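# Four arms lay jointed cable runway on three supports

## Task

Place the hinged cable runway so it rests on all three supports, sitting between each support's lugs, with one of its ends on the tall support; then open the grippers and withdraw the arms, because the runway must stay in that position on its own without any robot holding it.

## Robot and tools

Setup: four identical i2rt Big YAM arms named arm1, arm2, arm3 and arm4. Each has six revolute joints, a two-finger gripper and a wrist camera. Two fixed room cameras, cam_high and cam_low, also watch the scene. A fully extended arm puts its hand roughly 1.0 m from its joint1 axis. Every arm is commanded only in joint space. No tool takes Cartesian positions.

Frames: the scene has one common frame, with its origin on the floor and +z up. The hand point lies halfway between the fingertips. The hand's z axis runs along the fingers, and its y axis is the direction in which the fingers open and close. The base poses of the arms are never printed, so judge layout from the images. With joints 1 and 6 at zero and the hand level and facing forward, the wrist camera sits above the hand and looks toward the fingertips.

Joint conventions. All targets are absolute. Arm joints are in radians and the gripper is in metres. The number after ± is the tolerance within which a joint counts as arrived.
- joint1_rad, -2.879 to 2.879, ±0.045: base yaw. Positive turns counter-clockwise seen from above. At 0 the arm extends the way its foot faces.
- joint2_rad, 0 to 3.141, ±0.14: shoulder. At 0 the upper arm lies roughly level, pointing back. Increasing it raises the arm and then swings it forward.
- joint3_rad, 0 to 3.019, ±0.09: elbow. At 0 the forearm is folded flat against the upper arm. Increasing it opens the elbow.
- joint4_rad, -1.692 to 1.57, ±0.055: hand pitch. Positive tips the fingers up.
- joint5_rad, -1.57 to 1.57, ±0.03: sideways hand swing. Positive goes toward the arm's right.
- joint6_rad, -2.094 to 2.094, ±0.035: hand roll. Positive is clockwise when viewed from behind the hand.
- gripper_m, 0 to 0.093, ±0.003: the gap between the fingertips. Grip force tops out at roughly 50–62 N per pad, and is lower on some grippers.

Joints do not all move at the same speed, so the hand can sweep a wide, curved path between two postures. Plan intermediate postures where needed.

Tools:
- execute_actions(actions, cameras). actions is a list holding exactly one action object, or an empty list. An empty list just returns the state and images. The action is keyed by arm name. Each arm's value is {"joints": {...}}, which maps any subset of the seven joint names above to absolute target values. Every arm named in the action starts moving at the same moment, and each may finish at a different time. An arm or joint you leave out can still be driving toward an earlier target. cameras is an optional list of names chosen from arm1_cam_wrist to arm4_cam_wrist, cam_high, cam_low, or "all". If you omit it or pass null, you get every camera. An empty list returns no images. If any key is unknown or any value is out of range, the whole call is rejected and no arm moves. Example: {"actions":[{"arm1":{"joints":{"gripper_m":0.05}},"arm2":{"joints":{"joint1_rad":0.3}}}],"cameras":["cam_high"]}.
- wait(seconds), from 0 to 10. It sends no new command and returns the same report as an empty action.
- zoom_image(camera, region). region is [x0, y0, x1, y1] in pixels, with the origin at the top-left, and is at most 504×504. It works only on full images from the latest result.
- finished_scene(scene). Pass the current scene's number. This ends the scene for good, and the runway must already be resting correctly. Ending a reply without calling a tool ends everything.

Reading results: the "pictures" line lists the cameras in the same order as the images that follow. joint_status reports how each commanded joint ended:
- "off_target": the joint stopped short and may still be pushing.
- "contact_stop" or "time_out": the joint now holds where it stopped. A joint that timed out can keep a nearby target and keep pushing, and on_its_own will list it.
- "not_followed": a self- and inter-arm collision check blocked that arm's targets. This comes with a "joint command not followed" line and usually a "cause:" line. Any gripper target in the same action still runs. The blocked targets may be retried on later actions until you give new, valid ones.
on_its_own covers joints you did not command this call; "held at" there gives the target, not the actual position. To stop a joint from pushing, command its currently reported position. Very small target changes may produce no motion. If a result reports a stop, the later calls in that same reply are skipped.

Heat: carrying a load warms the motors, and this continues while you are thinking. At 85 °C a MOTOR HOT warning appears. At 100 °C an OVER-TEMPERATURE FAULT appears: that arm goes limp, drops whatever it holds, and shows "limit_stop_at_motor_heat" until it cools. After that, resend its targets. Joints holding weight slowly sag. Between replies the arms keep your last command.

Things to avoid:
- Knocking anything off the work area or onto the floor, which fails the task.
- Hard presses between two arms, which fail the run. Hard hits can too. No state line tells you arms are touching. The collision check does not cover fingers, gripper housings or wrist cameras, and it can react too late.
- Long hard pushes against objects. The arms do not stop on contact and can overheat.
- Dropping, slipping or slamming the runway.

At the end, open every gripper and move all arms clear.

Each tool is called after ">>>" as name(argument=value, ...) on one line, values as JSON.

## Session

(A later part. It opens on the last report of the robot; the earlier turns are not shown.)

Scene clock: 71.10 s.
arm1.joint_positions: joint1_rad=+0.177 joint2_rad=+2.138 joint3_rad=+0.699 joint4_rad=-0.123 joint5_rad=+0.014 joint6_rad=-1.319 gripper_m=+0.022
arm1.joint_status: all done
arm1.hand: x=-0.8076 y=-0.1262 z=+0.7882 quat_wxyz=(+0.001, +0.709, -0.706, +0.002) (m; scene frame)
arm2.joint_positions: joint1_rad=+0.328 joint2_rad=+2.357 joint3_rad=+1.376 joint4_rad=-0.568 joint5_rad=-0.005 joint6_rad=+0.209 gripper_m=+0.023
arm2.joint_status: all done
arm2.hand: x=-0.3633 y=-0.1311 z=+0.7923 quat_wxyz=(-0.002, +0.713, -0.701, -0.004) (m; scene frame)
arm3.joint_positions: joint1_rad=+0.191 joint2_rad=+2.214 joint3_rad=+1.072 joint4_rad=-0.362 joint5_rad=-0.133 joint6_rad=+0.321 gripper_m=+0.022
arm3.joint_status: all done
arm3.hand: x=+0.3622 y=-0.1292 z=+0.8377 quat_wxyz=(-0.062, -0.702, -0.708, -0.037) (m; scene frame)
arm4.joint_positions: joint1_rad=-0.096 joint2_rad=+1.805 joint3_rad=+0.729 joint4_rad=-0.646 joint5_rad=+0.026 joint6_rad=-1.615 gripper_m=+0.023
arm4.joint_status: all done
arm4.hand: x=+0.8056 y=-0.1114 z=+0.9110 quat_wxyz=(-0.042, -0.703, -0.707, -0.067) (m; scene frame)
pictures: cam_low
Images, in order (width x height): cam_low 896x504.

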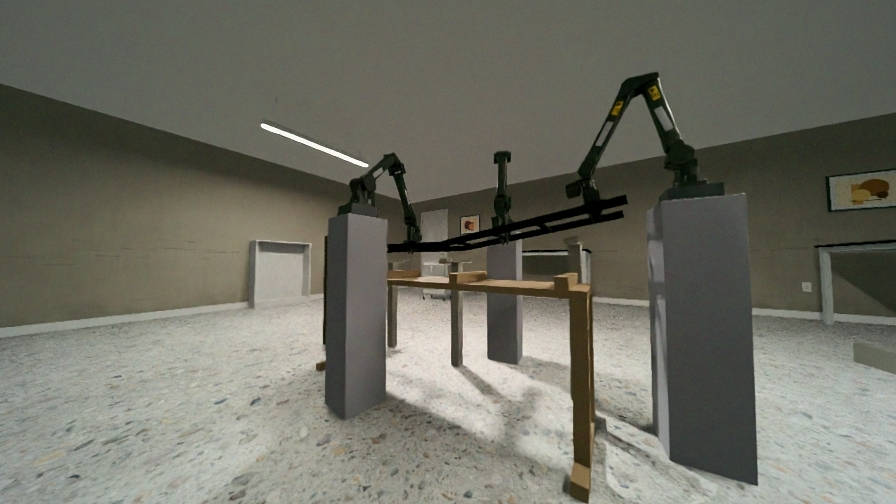

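>>> execute_actions(actions=[{"arm1":{"joints":{"joint1_rad":0.519,"joint2_rad":2.151,"joint3_rad":0.867,"joint4_rad":-0.258,"joint5_rad":-0.01,"joint6_rad":-0.965}},"arm2":{"joints":{"joint1_rad":0.281,"joint2_rad":2.472,"joint3_rad":1.98,"joint4_rad":-0.928,"joint6_rad":0.172}},"arm3":{"joints":{"joint1_rad":0.315,"joint2_rad":1.965,"joint3_rad":0.75,"joint4_rad":-0.14,"joint5_rad":-0.132,"joint6_rad":0.458}},"arm4":{"joints":{"joint1_rad":-0.443,"joint2_rad":1.815,"joint3_rad":0.828,"joint4_rad":-0.666,"joint5_rad":0.056,"joint6_rad":-1.967}}}])

Scene clock: 76.57 s.
arm1.joint_positions: joint1_rad=+0.506 joint2_rad=+2.184 joint3_rad=+0.854 joint4_rad=-0.239 joint5_rad=+0.007 joint6_rad=-0.988 gripper_m=+0.022
arm1.joint_status: all done
arm1.hand: x=-0.8091 y=+0.0041 z=+0.7847 quat_wxyz=(+0.001, +0.708, -0.706, -0.003) (m; scene frame)
arm2.joint_positions: joint1_rad=+0.285 joint2_rad=+2.573 joint3_rad=+1.890 joint4_rad=-0.877 joint5_rad=-0.001 joint6_rad=+0.169 gripper_m=+0.023
arm2.joint_status: all done
arm2.hand: x=-0.3614 y=-0.0073 z=+0.7941 quat_wxyz=(+0.000, +0.712, -0.702, +0.001) (m; scene frame)
arm3.joint_positions: joint1_rad=+0.309 joint2_rad=+2.099 joint3_rad=+0.731 joint4_rad=-0.129 joint5_rad=-0.119 joint6_rad=+0.441 gripper_m=+0.022
arm3.joint_status: all done
arm3.hand: x=+0.3632 y=-0.0053 z=+0.8395 quat_wxyz=(-0.057, -0.703, -0.708, -0.036) (m; scene frame)
arm4.joint_positions: joint1_rad=-0.445 joint2_rad=+1.820 joint3_rad=+0.795 joint4_rad=-0.678 joint5_rad=+0.066 joint6_rad=-1.958 gripper_m=+0.023
arm4.joint_status: all done
arm4.hand: x=+0.8081 y=+0.0132 z=+0.9198 quat_wxyz=(-0.043, -0.704, -0.706, -0.062) (m; scene frame)
pictures: arm1_cam_wrist, arm2_cam_wrist, arm3_cam_wrist, arm4_cam_wrist, cam_high, cam_low
Images, in order (width x height): arm1_cam_wrist 616x616, arm2_cam_wrist 616x616, arm3_cam_wrist 616x616, arm4_cam_wrist 616x616, cam_high 896x504, cam_low 896x504.

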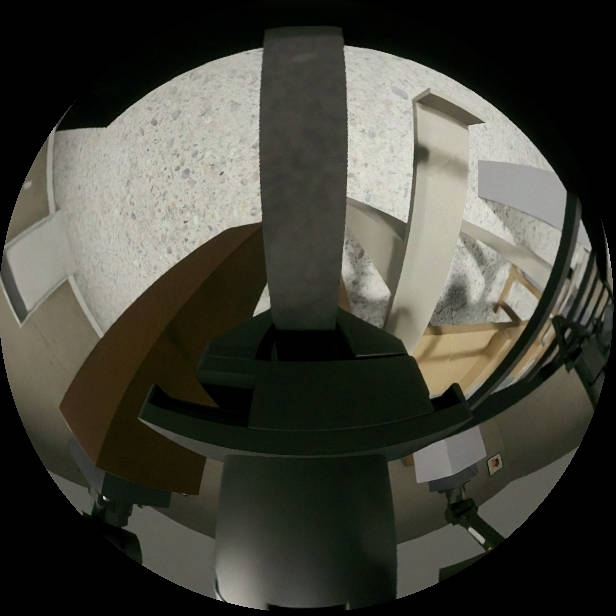

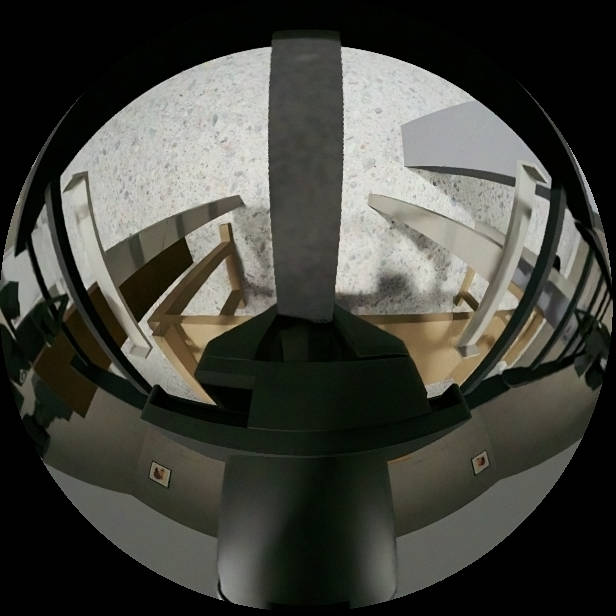

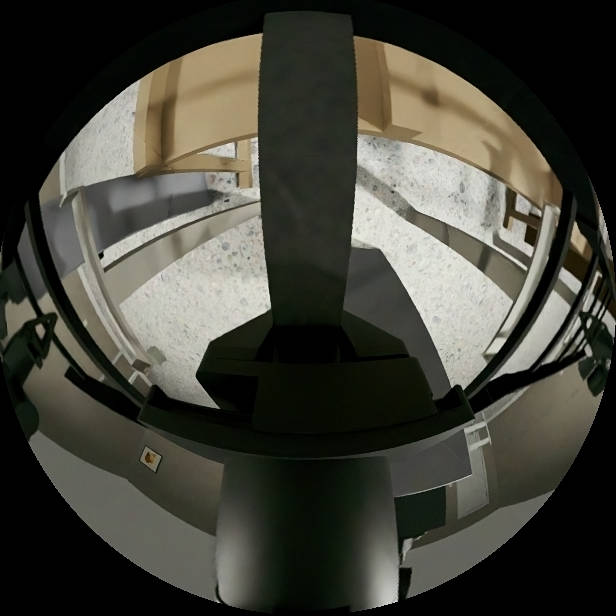

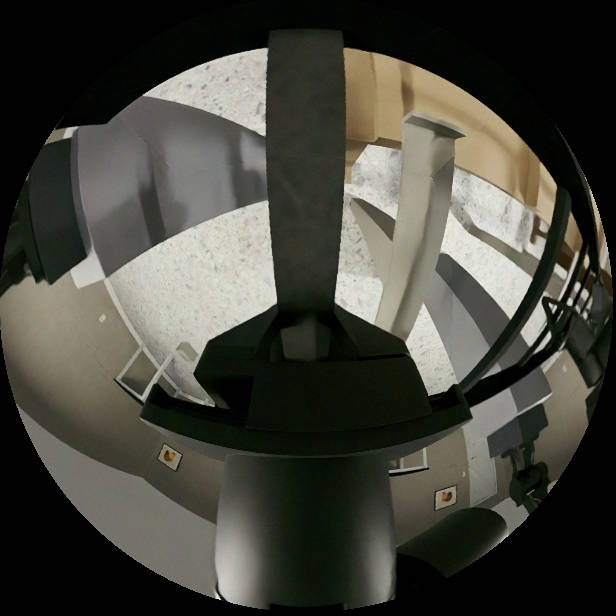

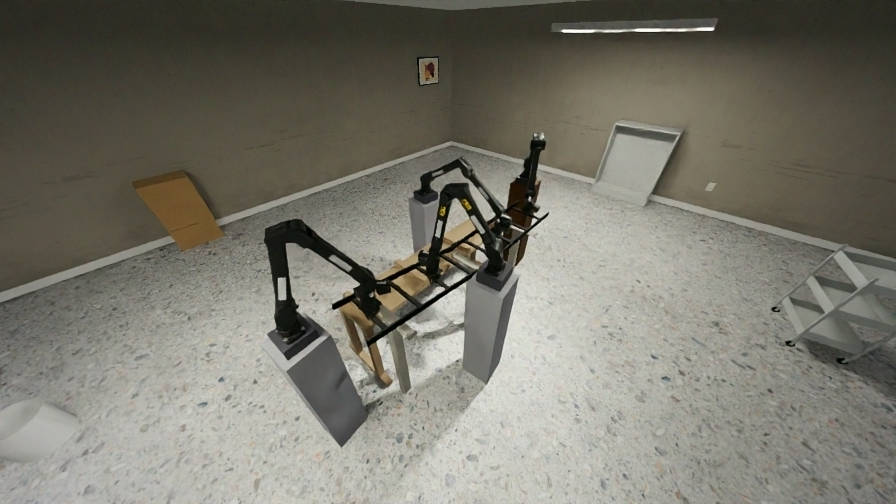

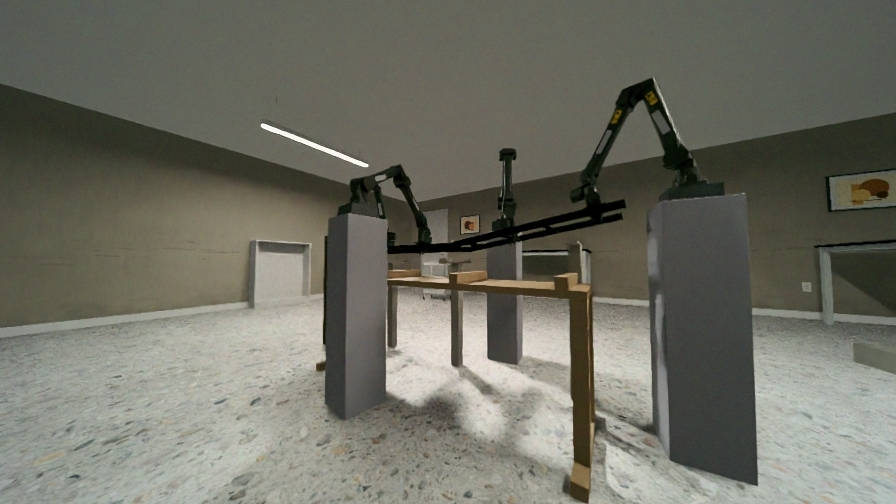

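>>> execute_actions(actions=[{"arm1":{"joints":{"joint1_rad":0.525,"joint2_rad":2.245,"joint3_rad":0.905,"joint4_rad":-0.18}},"arm2":{"joints":{"joint1_rad":0.278,"joint2_rad":2.57,"joint3_rad":2.07,"joint4_rad":-0.90}},"arm3":{"joints":{"joint1_rad":0.315,"joint2_rad":2.10,"joint3_rad":0.765,"joint4_rad":-0.04}},"arm4":{"joints":{"joint2_rad":1.93,"joint3_rad":0.83,"joint4_rad":-0.555}}}])

>>> zoom_image(camera="cam_low", region=[380,190,640,290])

Scene clock: 81.47 s.
arm1.joint_positions: joint1_rad=+0.522 joint2_rad=+2.285 joint3_rad=+0.893 joint4_rad=-0.177 joint5_rad=+0.001 joint6_rad=-0.969 gripper_m=+0.022
arm1.joint_status: all done
arm1.hand: x=-0.8112 y=+0.0119 z=+0.7508 quat_wxyz=(+0.001, +0.707, -0.707, -0.006) (m; scene frame)
arm2.joint_positions: joint1_rad=+0.287 joint2_rad=+2.669 joint3_rad=+1.975 joint4_rad=-0.880 joint5_rad=-0.003 joint6_rad=+0.174 gripper_m=+0.023
arm2.joint_status: joint3_rad time_out (moved +0.085 of +0.180); the others done
arm2.on_its_own: joint3_rad reads +1.975 and still pushes toward +2.070 since a time_out
arm2.hand: x=-0.3640 y=-0.0018 z=+0.7561 quat_wxyz=(+0.004, +0.711, -0.703, +0.006) (m; scene frame)
arm3.joint_positions: joint1_rad=+0.309 joint2_rad=+2.228 joint3_rad=+0.755 joint4_rad=-0.025 joint5_rad=-0.117 joint6_rad=+0.445 gripper_m=+0.022
arm3.joint_status: all done
arm3.hand: x=+0.3610 y=-0.0025 z=+0.7989 quat_wxyz=(-0.057, -0.705, -0.706, -0.035) (m; scene frame)
arm4.joint_positions: joint1_rad=-0.445 joint2_rad=+1.941 joint3_rad=+0.802 joint4_rad=-0.569 joint5_rad=+0.065 joint6_rad=-1.958 gripper_m=+0.023
arm4.joint_status: all done
arm4.hand: x=+0.8068 y=+0.0144 z=+0.8780 quat_wxyz=(-0.046, -0.704, -0.706, -0.062) (m; scene frame)
pictures: arm1_cam_wrist, arm2_cam_wrist, arm3_cam_wrist, arm4_cam_wrist, cam_high, cam_low
Images, in order (width x height): arm1_cam_wrist 616x616, arm2_cam_wrist 616x616, arm3_cam_wrist 616x616, arm4_cam_wrist 616x616, cam_high 896x504, cam_low 896x504.

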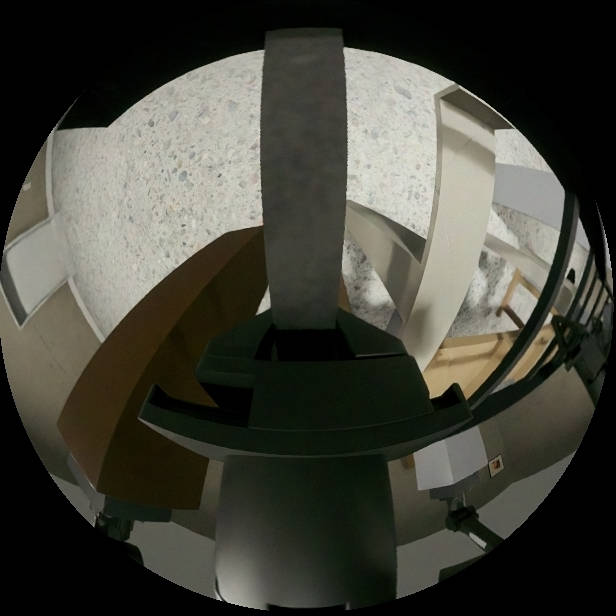

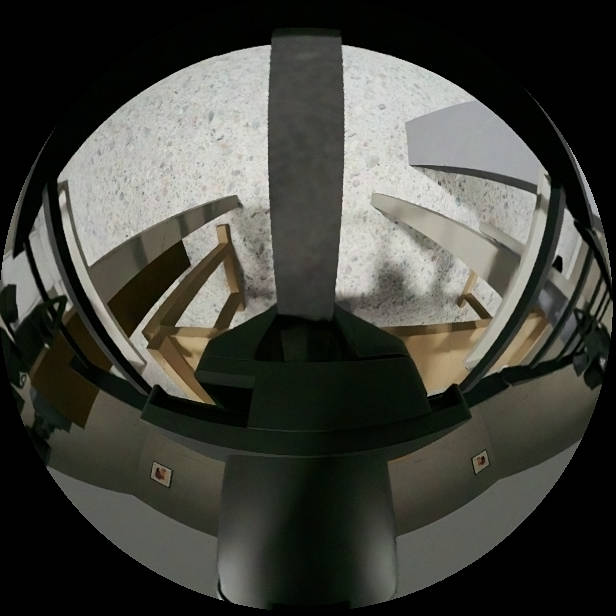

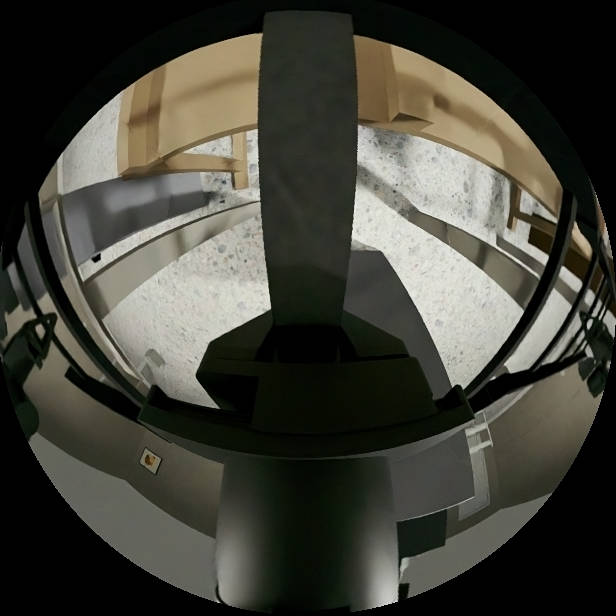

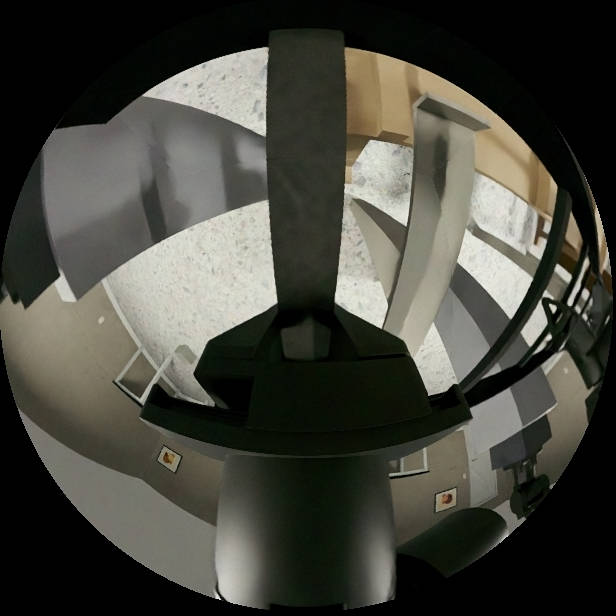

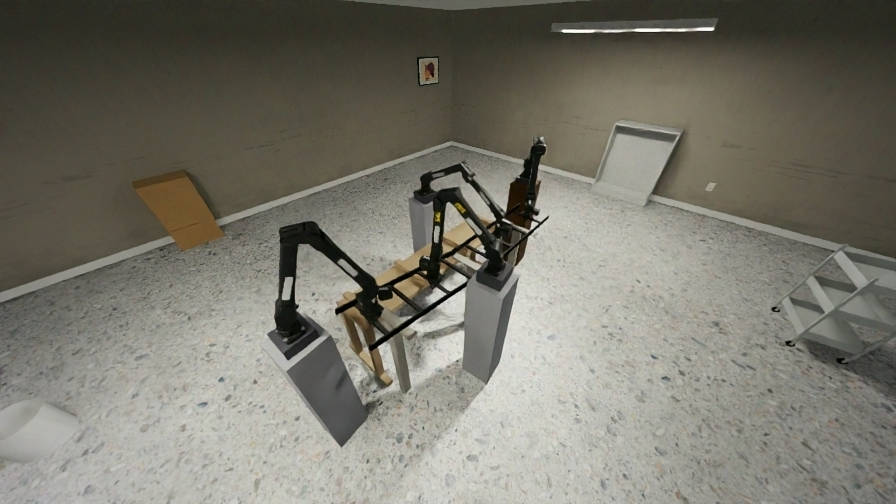

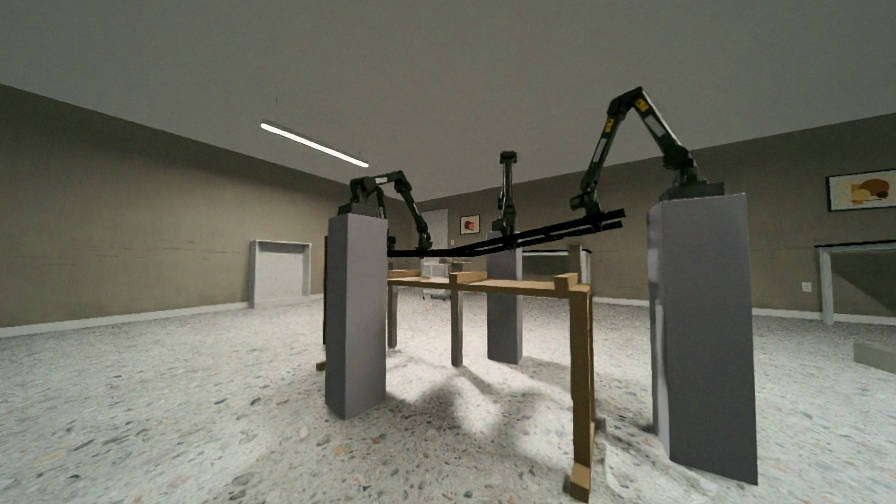

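Region (380, 190, 640, 290) of cam_low's 896x504 image, scaled by 1.938, with more detail than that image has; it fills the top 194 rows of this view, and the rest is white.

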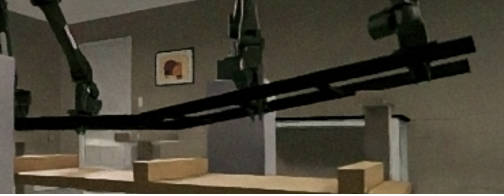

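>>> zoom_image(camera="arm2_cam_wrist", region=[430,130,616,400])

>>> zoom_image(camera="arm3_cam_wrist", region=[0,130,190,420])

>>> zoom_image(camera="cam_high", region=[320,180,570,360])

Region (430, 130, 616, 400) of arm2_cam_wrist's 616x616 image, scaled by 1.867, with more detail than that image has; it fills the left 347 columns of this view, and the rest is white.

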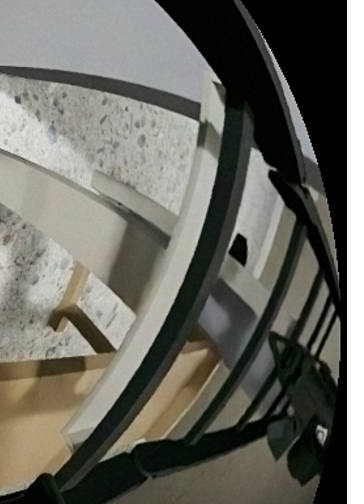

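Region (0, 130, 190, 420) of arm3_cam_wrist's 616x616 image, scaled by 1.738, with more detail than that image has; it fills the left 330 columns of this view, and the rest is white.

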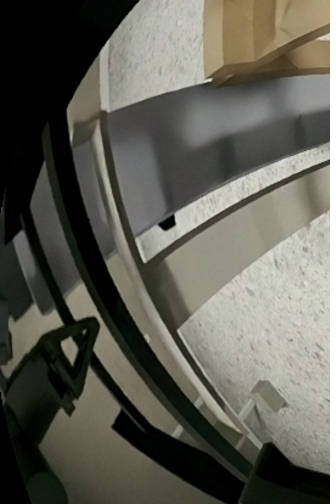

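Region (320, 180, 570, 360) of cam_high's 896x504 image, scaled by 2.016, with more detail than that image has; it fills the top 363 rows of this view, and the rest is white.

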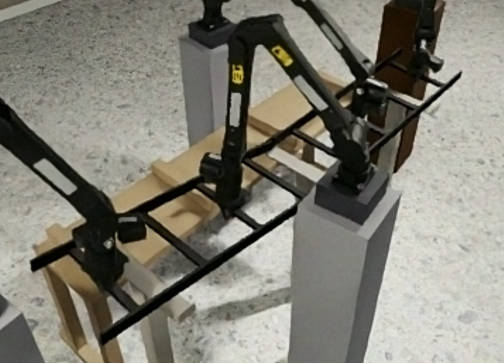

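>>> execute_actions(actions=[{"arm1":{"joints":{"joint1_rad":0.525,"joint2_rad":2.285,"joint3_rad":0.92,"joint4_rad":-0.15}},"arm2":{"joints":{"joint1_rad":0.275,"joint2_rad":2.605,"joint3_rad":2.115,"joint4_rad":-0.90}},"arm3":{"joints":{"joint1_rad":0.32,"joint2_rad":2.16,"joint3_rad":0.765,"joint4_rad":0.02}},"arm4":{"joints":{"joint1_rad":-0.44,"joint2_rad":1.99,"joint3_rad":0.84,"joint4_rad":-0.50}}}], cameras=["arm2_cam_wrist","arm3_cam_wrist","arm4_cam_wrist","arm1_cam_wrist"])

Scene clock: 89.53 s.
arm1.joint_positions: joint1_rad=+0.523 joint2_rad=+2.317 joint3_rad=+0.906 joint4_rad=-0.154 joint5_rad=-0.004 joint6_rad=-0.966 gripper_m=+0.022
arm1.joint_status: all done
arm1.hand: x=-0.8116 y=+0.0136 z=+0.7397 quat_wxyz=(-0.001, +0.707, -0.708, -0.008) (m; scene frame)
arm2.joint_positions: joint1_rad=+0.287 joint2_rad=+2.702 joint3_rad=+2.006 joint4_rad=-0.882 joint5_rad=-0.006 joint6_rad=+0.174 gripper_m=+0.023
arm2.joint_status: joint3_rad time_out (moved +0.031 of +0.140); the others done
arm2.on_its_own: joint3_rad reads +2.006 and still pushes toward +2.115 since a time_out
arm2.hand: x=-0.3647 y=+0.0000 z=+0.7436 quat_wxyz=(+0.007, +0.711, -0.703, +0.007) (m; scene frame)
arm3.joint_positions: joint1_rad=+0.309 joint2_rad=+2.277 joint3_rad=+0.765 joint4_rad=+0.022 joint5_rad=-0.118 joint6_rad=+0.445 gripper_m=+0.022
arm3.joint_status: all done
arm3.hand: x=+0.3604 y=-0.0017 z=+0.7835 quat_wxyz=(-0.060, -0.705, -0.706, -0.034) (m; scene frame)
arm4.joint_positions: joint1_rad=-0.446 joint2_rad=+1.993 joint3_rad=+0.807 joint4_rad=-0.521 joint5_rad=+0.068 joint6_rad=-1.958 gripper_m=+0.023
arm4.joint_status: all done
arm4.hand: x=+0.8065 y=+0.0155 z=+0.8599 quat_wxyz=(-0.044, -0.704, -0.706, -0.063) (m; scene frame)
pictures: arm1_cam_wrist, arm2_cam_wrist, arm3_cam_wrist, arm4_cam_wrist
Images, in order (width x height): arm1_cam_wrist 616x616, arm2_cam_wrist 616x616, arm3_cam_wrist 616x616, arm4_cam_wrist 616x616.

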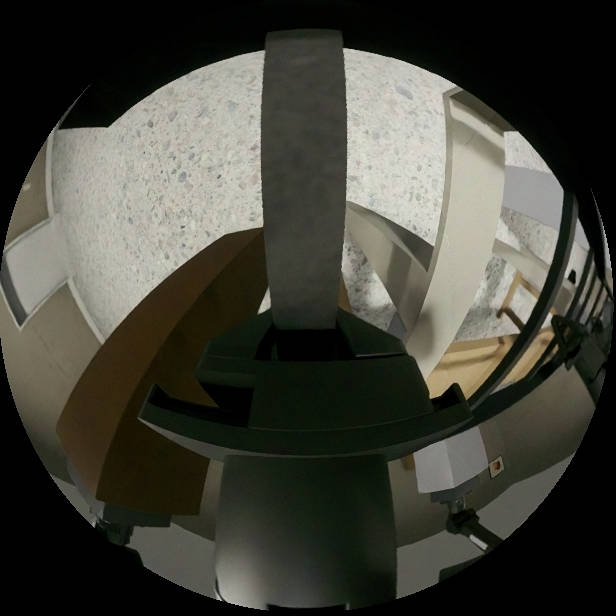

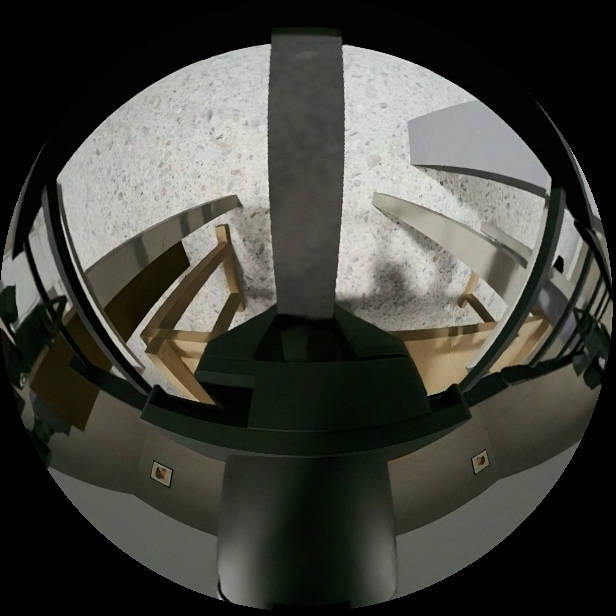

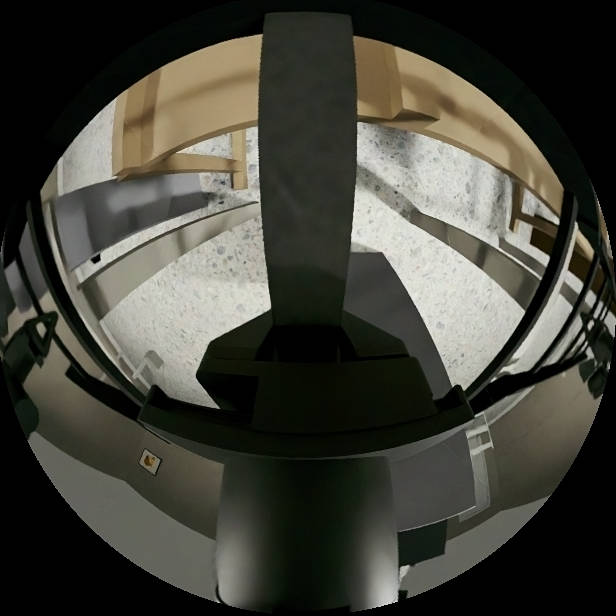

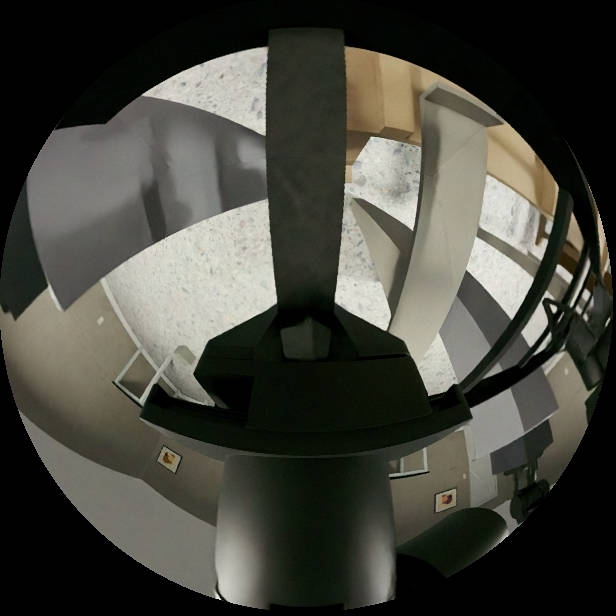

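>>> execute_actions(actions=[{"arm1":{"joints":{"joint1_rad":0.53,"joint2_rad":2.324,"joint3_rad":0.938,"joint4_rad":-0.122}},"arm2":{"joints":{"joint1_rad":0.272,"joint2_rad":2.655,"joint3_rad":2.135,"joint4_rad":-0.875}},"arm3":{"joints":{"joint1_rad":0.325,"joint2_rad":2.225,"joint3_rad":0.79,"joint4_rad":0.062}},"arm4":{"joints":{"joint1_rad":-0.442,"joint2_rad":2.048,"joint3_rad":0.85,"joint4_rad":-0.449}}}])

Scene clock: 94.63 s.
arm1.joint_positions: joint1_rad=+0.529 joint2_rad=+2.363 joint3_rad=+0.926 joint4_rad=-0.128 joint5_rad=-0.003 joint6_rad=-0.960 gripper_m=+0.022
arm1.joint_status: all done
arm1.hand: x=-0.8120 y=+0.0162 z=+0.7241 quat_wxyz=(-0.002, +0.706, -0.708, -0.008) (m; scene frame)
arm2.joint_positions: joint1_rad=+0.287 joint2_rad=+2.745 joint3_rad=+2.036 joint4_rad=-0.865 joint5_rad=-0.009 joint6_rad=+0.175 gripper_m=+0.023
arm2.joint_status: joint3_rad time_out (moved +0.031 of +0.129); the others done
arm2.on_its_own: joint3_rad reads +2.036 and still pushes toward +2.135 since a time_out
arm2.hand: x=-0.3655 y=+0.0013 z=+0.7233 quat_wxyz=(+0.007, +0.710, -0.704, +0.005) (m; scene frame)
arm3.joint_positions: joint1_rad=+0.309 joint2_rad=+2.347 joint3_rad=+0.791 joint4_rad=+0.064 joint5_rad=-0.118 joint6_rad=+0.446 gripper_m=+0.022
arm3.joint_status: all done
arm3.hand: x=+0.3601 y=-0.0013 z=+0.7615 quat_wxyz=(-0.059, -0.705, -0.706, -0.035) (m; scene frame)
arm4.joint_positions: joint1_rad=-0.446 joint2_rad=+2.055 joint3_rad=+0.818 joint4_rad=-0.470 joint5_rad=+0.066 joint6_rad=-1.958 gripper_m=+0.023
arm4.joint_status: all done
arm4.hand: x=+0.8057 y=+0.0158 z=+0.8390 quat_wxyz=(-0.045, -0.704, -0.706, -0.062) (m; scene frame)
pictures: arm1_cam_wrist, arm2_cam_wrist, arm3_cam_wrist, arm4_cam_wrist, cam_high, cam_low
Images, in order (width x height): arm1_cam_wrist 616x616, arm2_cam_wrist 616x616, arm3_cam_wrist 616x616, arm4_cam_wrist 616x616, cam_high 896x504, cam_low 896x504.

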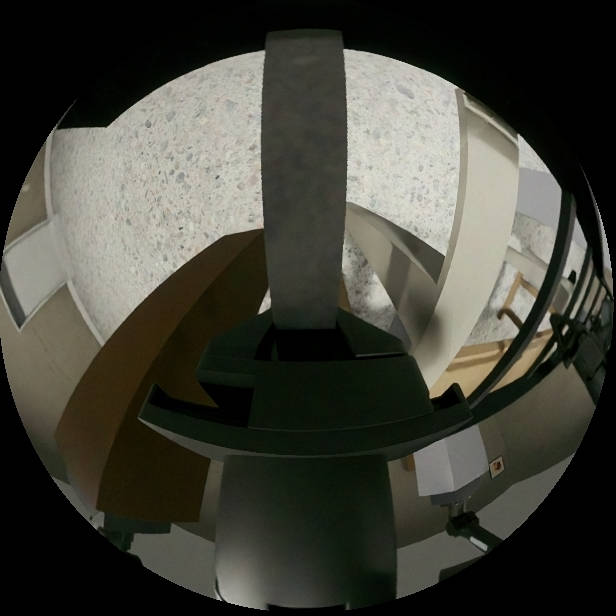

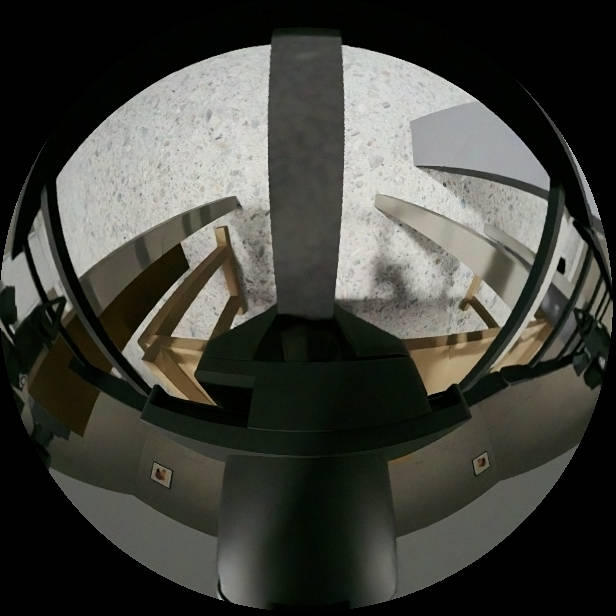

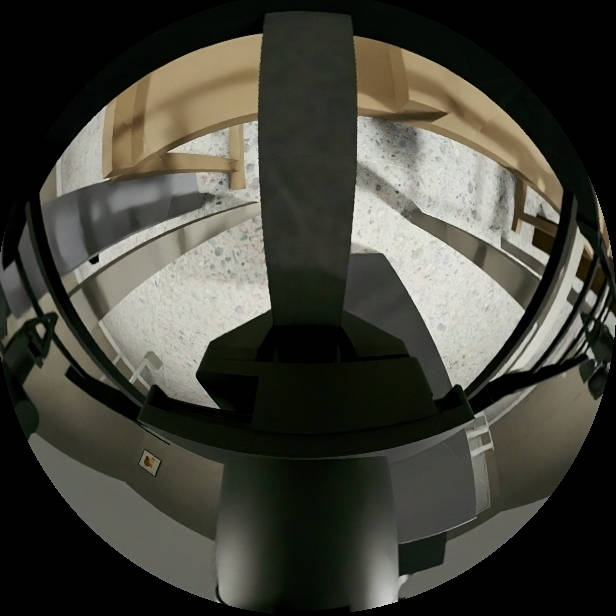

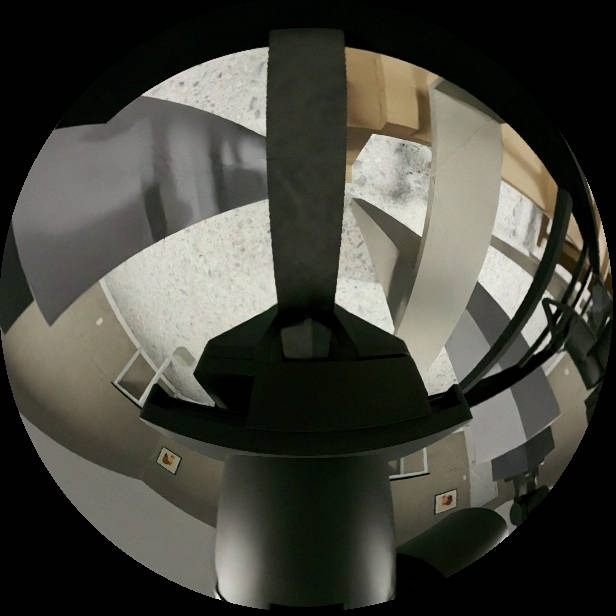

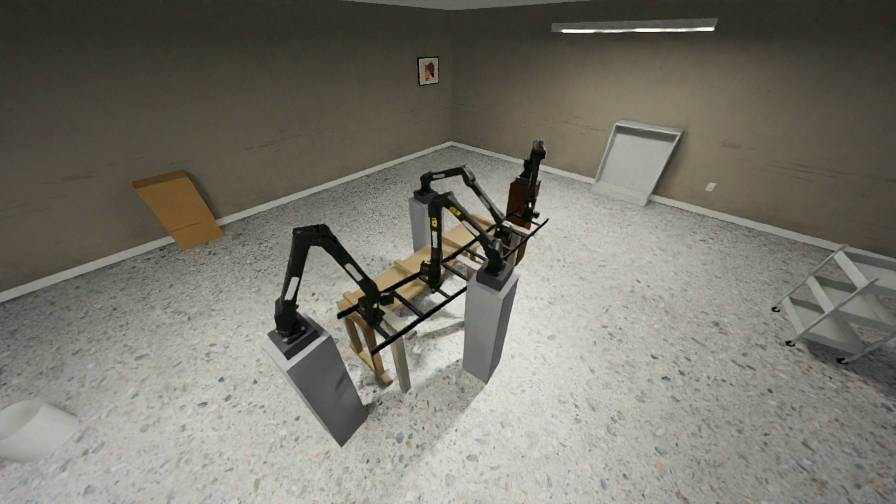

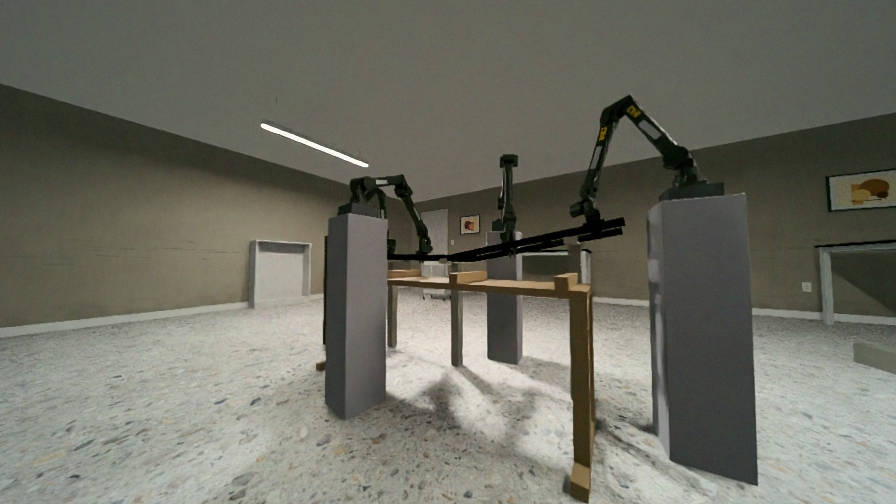

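>>> zoom_image(camera="cam_low", region=[530,200,640,270])

>>> zoom_image(camera="cam_low", region=[380,230,500,285])

>>> zoom_image(camera="arm4_cam_wrist", region=[400,50,560,160])

>>> zoom_image(camera="arm1_cam_wrist", region=[420,50,580,170])

Region (530, 200, 640, 270) of cam_low's 896x504 image, scaled by 4.582, with more detail than that image has; it fills the top 321 rows of this view, and the rest is white.

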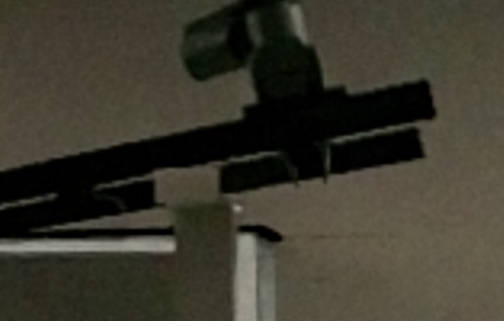

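Region (380, 230, 500, 285) of cam_low's 896x504 image, scaled by 4.200, with more detail than that image has; it fills the top 231 rows of this view, and the rest is white.

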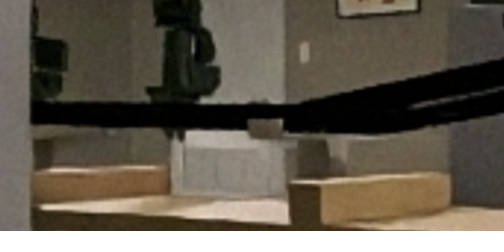

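Region (400, 50, 560, 160) of arm4_cam_wrist's 616x616 image, scaled by 3.150, with more detail than that image has; it fills the top 346 rows of this view, and the rest is white.

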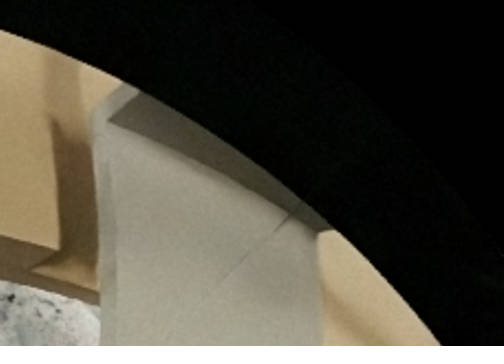

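Region (420, 50, 580, 170) of arm1_cam_wrist's 616x616 image, scaled by 3.150, with more detail than that image has; it fills the top 378 rows of this view, and the rest is white.

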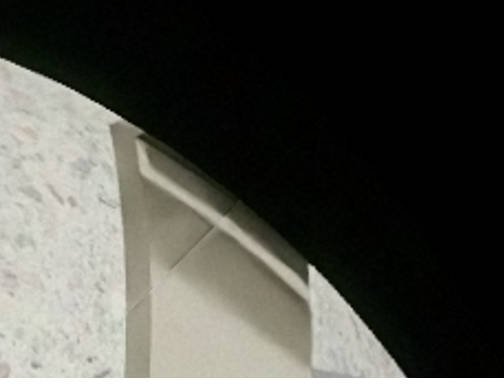

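>>> execute_actions(actions=[{"arm1":{"joints":{"joint2_rad":2.35,"joint3_rad":0.93,"joint4_rad":-0.115}},"arm2":{"joints":{"joint1_rad":0.28,"joint2_rad":2.71,"joint3_rad":2.1,"joint4_rad":-0.855}},"arm3":{"joints":{"joint1_rad":0.315,"joint2_rad":2.29,"joint3_rad":0.79,"joint4_rad":0.08}},"arm4":{"joints":{"joint2_rad":2.08,"joint3_rad":0.84,"joint4_rad":-0.44}}}], cameras=["arm1_cam_wrist","arm4_cam_wrist","cam_low"])

>>> zoom_image(camera="cam_low", region=[380,200,640,285])

Scene clock: 103.27 s.
arm1.joint_positions: joint1_rad=+0.529 joint2_rad=+2.382 joint3_rad=+0.932 joint4_rad=-0.111 joint5_rad=-0.004 joint6_rad=-0.960 gripper_m=+0.022
arm1.joint_status: all done
arm1.hand: x=-0.8125 y=+0.0161 z=+0.7172 quat_wxyz=(-0.003, +0.706, -0.708, -0.008) (m; scene frame)
arm2.joint_positions: joint1_rad=+0.287 joint2_rad=+2.755 joint3_rad=+2.036 joint4_rad=-0.852 joint5_rad=-0.009 joint6_rad=+0.175 gripper_m=+0.023
arm2.joint_status: all done
arm2.hand: x=-0.3653 y=+0.0005 z=+0.7173 quat_wxyz=(+0.006, +0.710, -0.704, +0.003) (m; scene frame)
arm3.joint_positions: joint1_rad=+0.309 joint2_rad=+2.366 joint3_rad=+0.798 joint4_rad=+0.074 joint5_rad=-0.119 joint6_rad=+0.446 gripper_m=+0.022
arm3.joint_status: all done
arm3.hand: x=+0.3599 y=-0.0004 z=+0.7553 quat_wxyz=(-0.058, -0.705, -0.706, -0.036) (m; scene frame)
arm4.joint_positions: joint1_rad=-0.446 joint2_rad=+2.084 joint3_rad=+0.820 joint4_rad=-0.445 joint5_rad=+0.067 joint6_rad=-1.957 gripper_m=+0.023
arm4.joint_status: all done
arm4.hand: x=+0.8071 y=+0.0156 z=+0.8289 quat_wxyz=(-0.046, -0.704, -0.705, -0.063) (m; scene frame)
pictures: arm1_cam_wrist, arm4_cam_wrist, cam_low
Images, in order (width x height): arm1_cam_wrist 616x616, arm4_cam_wrist 616x616, cam_low 896x504.

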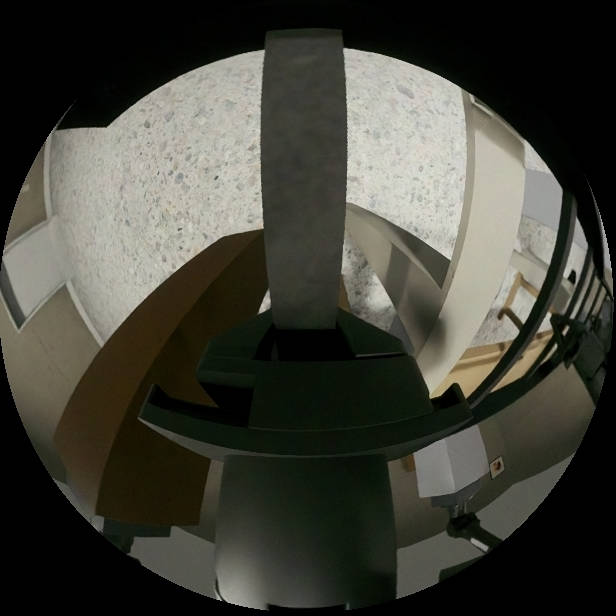

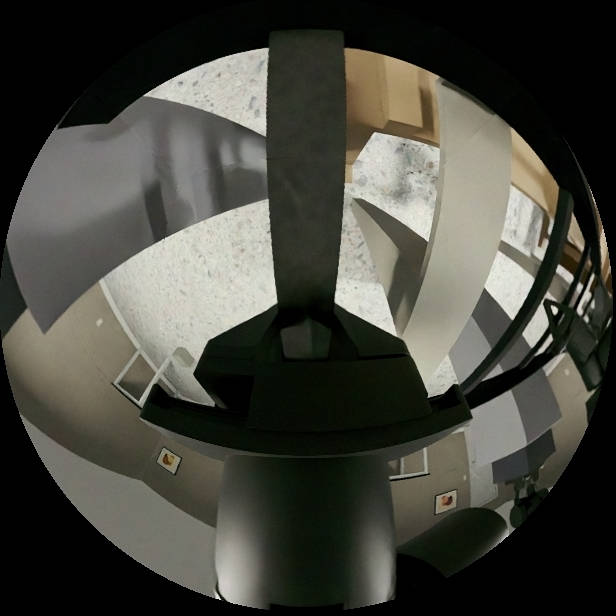

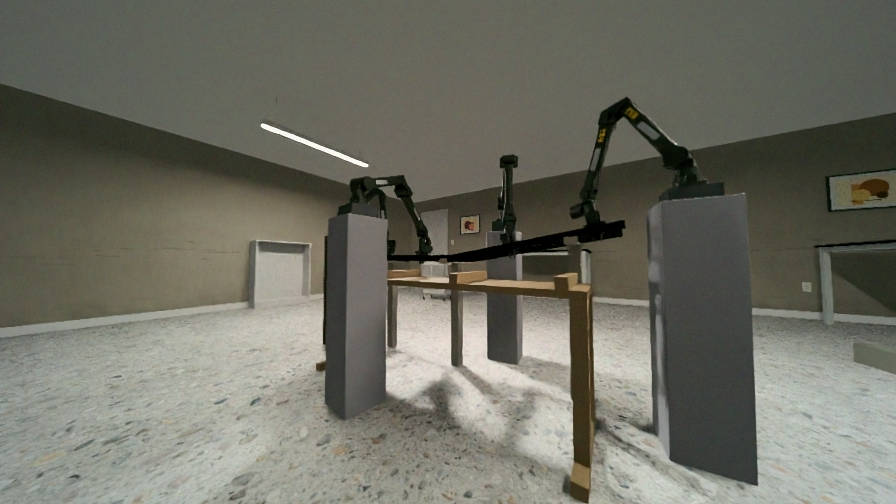

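Region (380, 200, 640, 285) of cam_low's 896x504 image, scaled by 1.938, with more detail than that image has; it fills the top 165 rows of this view, and the rest is white.

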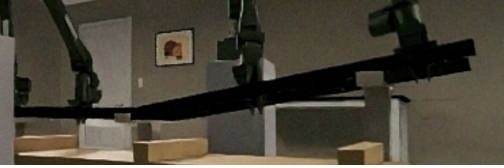

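>>> execute_actions(actions=[{"arm1":{"joints":{"joint2_rad":2.385,"joint3_rad":0.93,"joint4_rad":-0.105}},"arm2":{"joints":{"joint1_rad":0.287,"joint2_rad":2.755,"joint3_rad":2.045,"joint4_rad":-0.85}},"arm3":{"joints":{"joint1_rad":0.309,"joint2_rad":2.36,"joint3_rad":0.798,"joint4_rad":0.078}},"arm4":{"joints":{"joint2_rad":2.105,"joint3_rad":0.82,"joint4_rad":-0.43}}}], cameras=["arm1_cam_wrist","arm4_cam_wrist","cam_low"])

>>> zoom_image(camera="cam_low", region=[380,200,640,285])

Scene clock: 107.17 s.
arm1.joint_positions: joint1_rad=+0.524 joint2_rad=+2.414 joint3_rad=+0.942 joint4_rad=-0.087 joint5_rad=-0.005 joint6_rad=-0.967 gripper_m=+0.022
arm1.joint_status: all done
arm1.hand: x=-0.8128 y=+0.0141 z=+0.7059 quat_wxyz=(-0.004, +0.707, -0.707, -0.008) (m; scene frame)
arm2.joint_positions: joint1_rad=+0.289 joint2_rad=+2.767 joint3_rad=+2.036 joint4_rad=-0.839 joint5_rad=-0.002 joint6_rad=+0.175 gripper_m=+0.023
arm2.joint_status: all done
arm2.hand: x=-0.3648 y=-0.0014 z=+0.7092 quat_wxyz=(+0.003, +0.711, -0.703, +0.005) (m; scene frame)
arm3.joint_positions: joint1_rad=+0.309 joint2_rad=+2.384 joint3_rad=+0.808 joint4_rad=+0.074 joint5_rad=-0.123 joint6_rad=+0.446 gripper_m=+0.022
arm3.joint_status: all done
arm3.hand: x=+0.3600 y=+0.0007 z=+0.7495 quat_wxyz=(-0.056, -0.705, -0.706, -0.039) (m; scene frame)
arm4.joint_positions: joint1_rad=-0.446 joint2_rad=+2.105 joint3_rad=+0.820 joint4_rad=-0.424 joint5_rad=+0.066 joint6_rad=-1.955 gripper_m=+0.023
arm4.joint_status: all done
arm4.hand: x=+0.8085 y=+0.0150 z=+0.8212 quat_wxyz=(-0.046, -0.705, -0.705, -0.063) (m; scene frame)
pictures: arm1_cam_wrist, arm4_cam_wrist, cam_low
Images, in order (width x height): arm1_cam_wrist 616x616, arm4_cam_wrist 616x616, cam_low 896x504.

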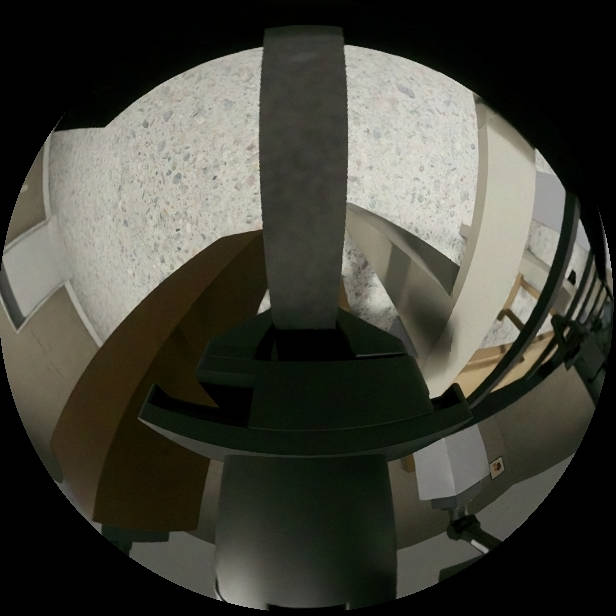

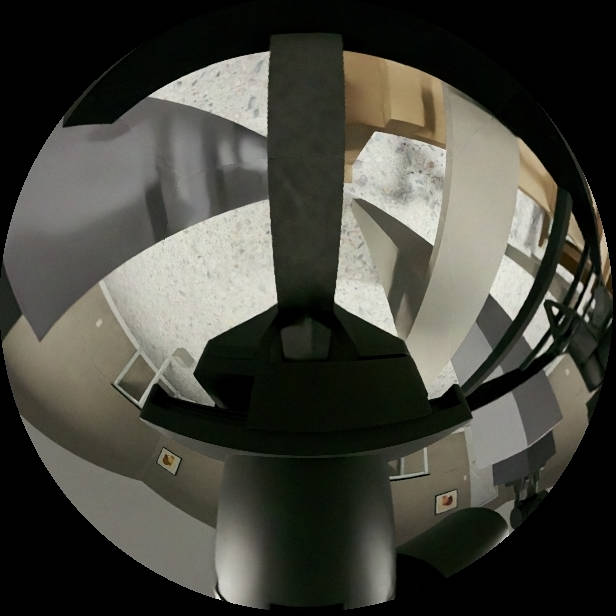

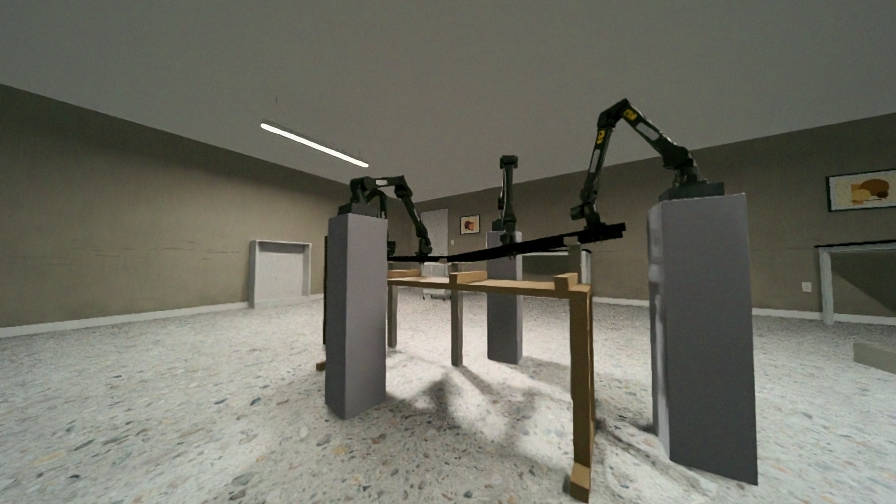

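Region (380, 200, 640, 285) of cam_low's 896x504 image, scaled by 1.938, with more detail than that image has; it fills the top 165 rows of this view, and the rest is white.

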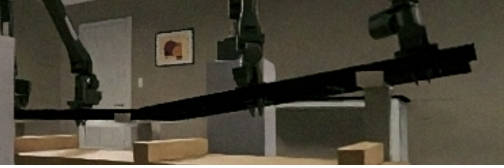

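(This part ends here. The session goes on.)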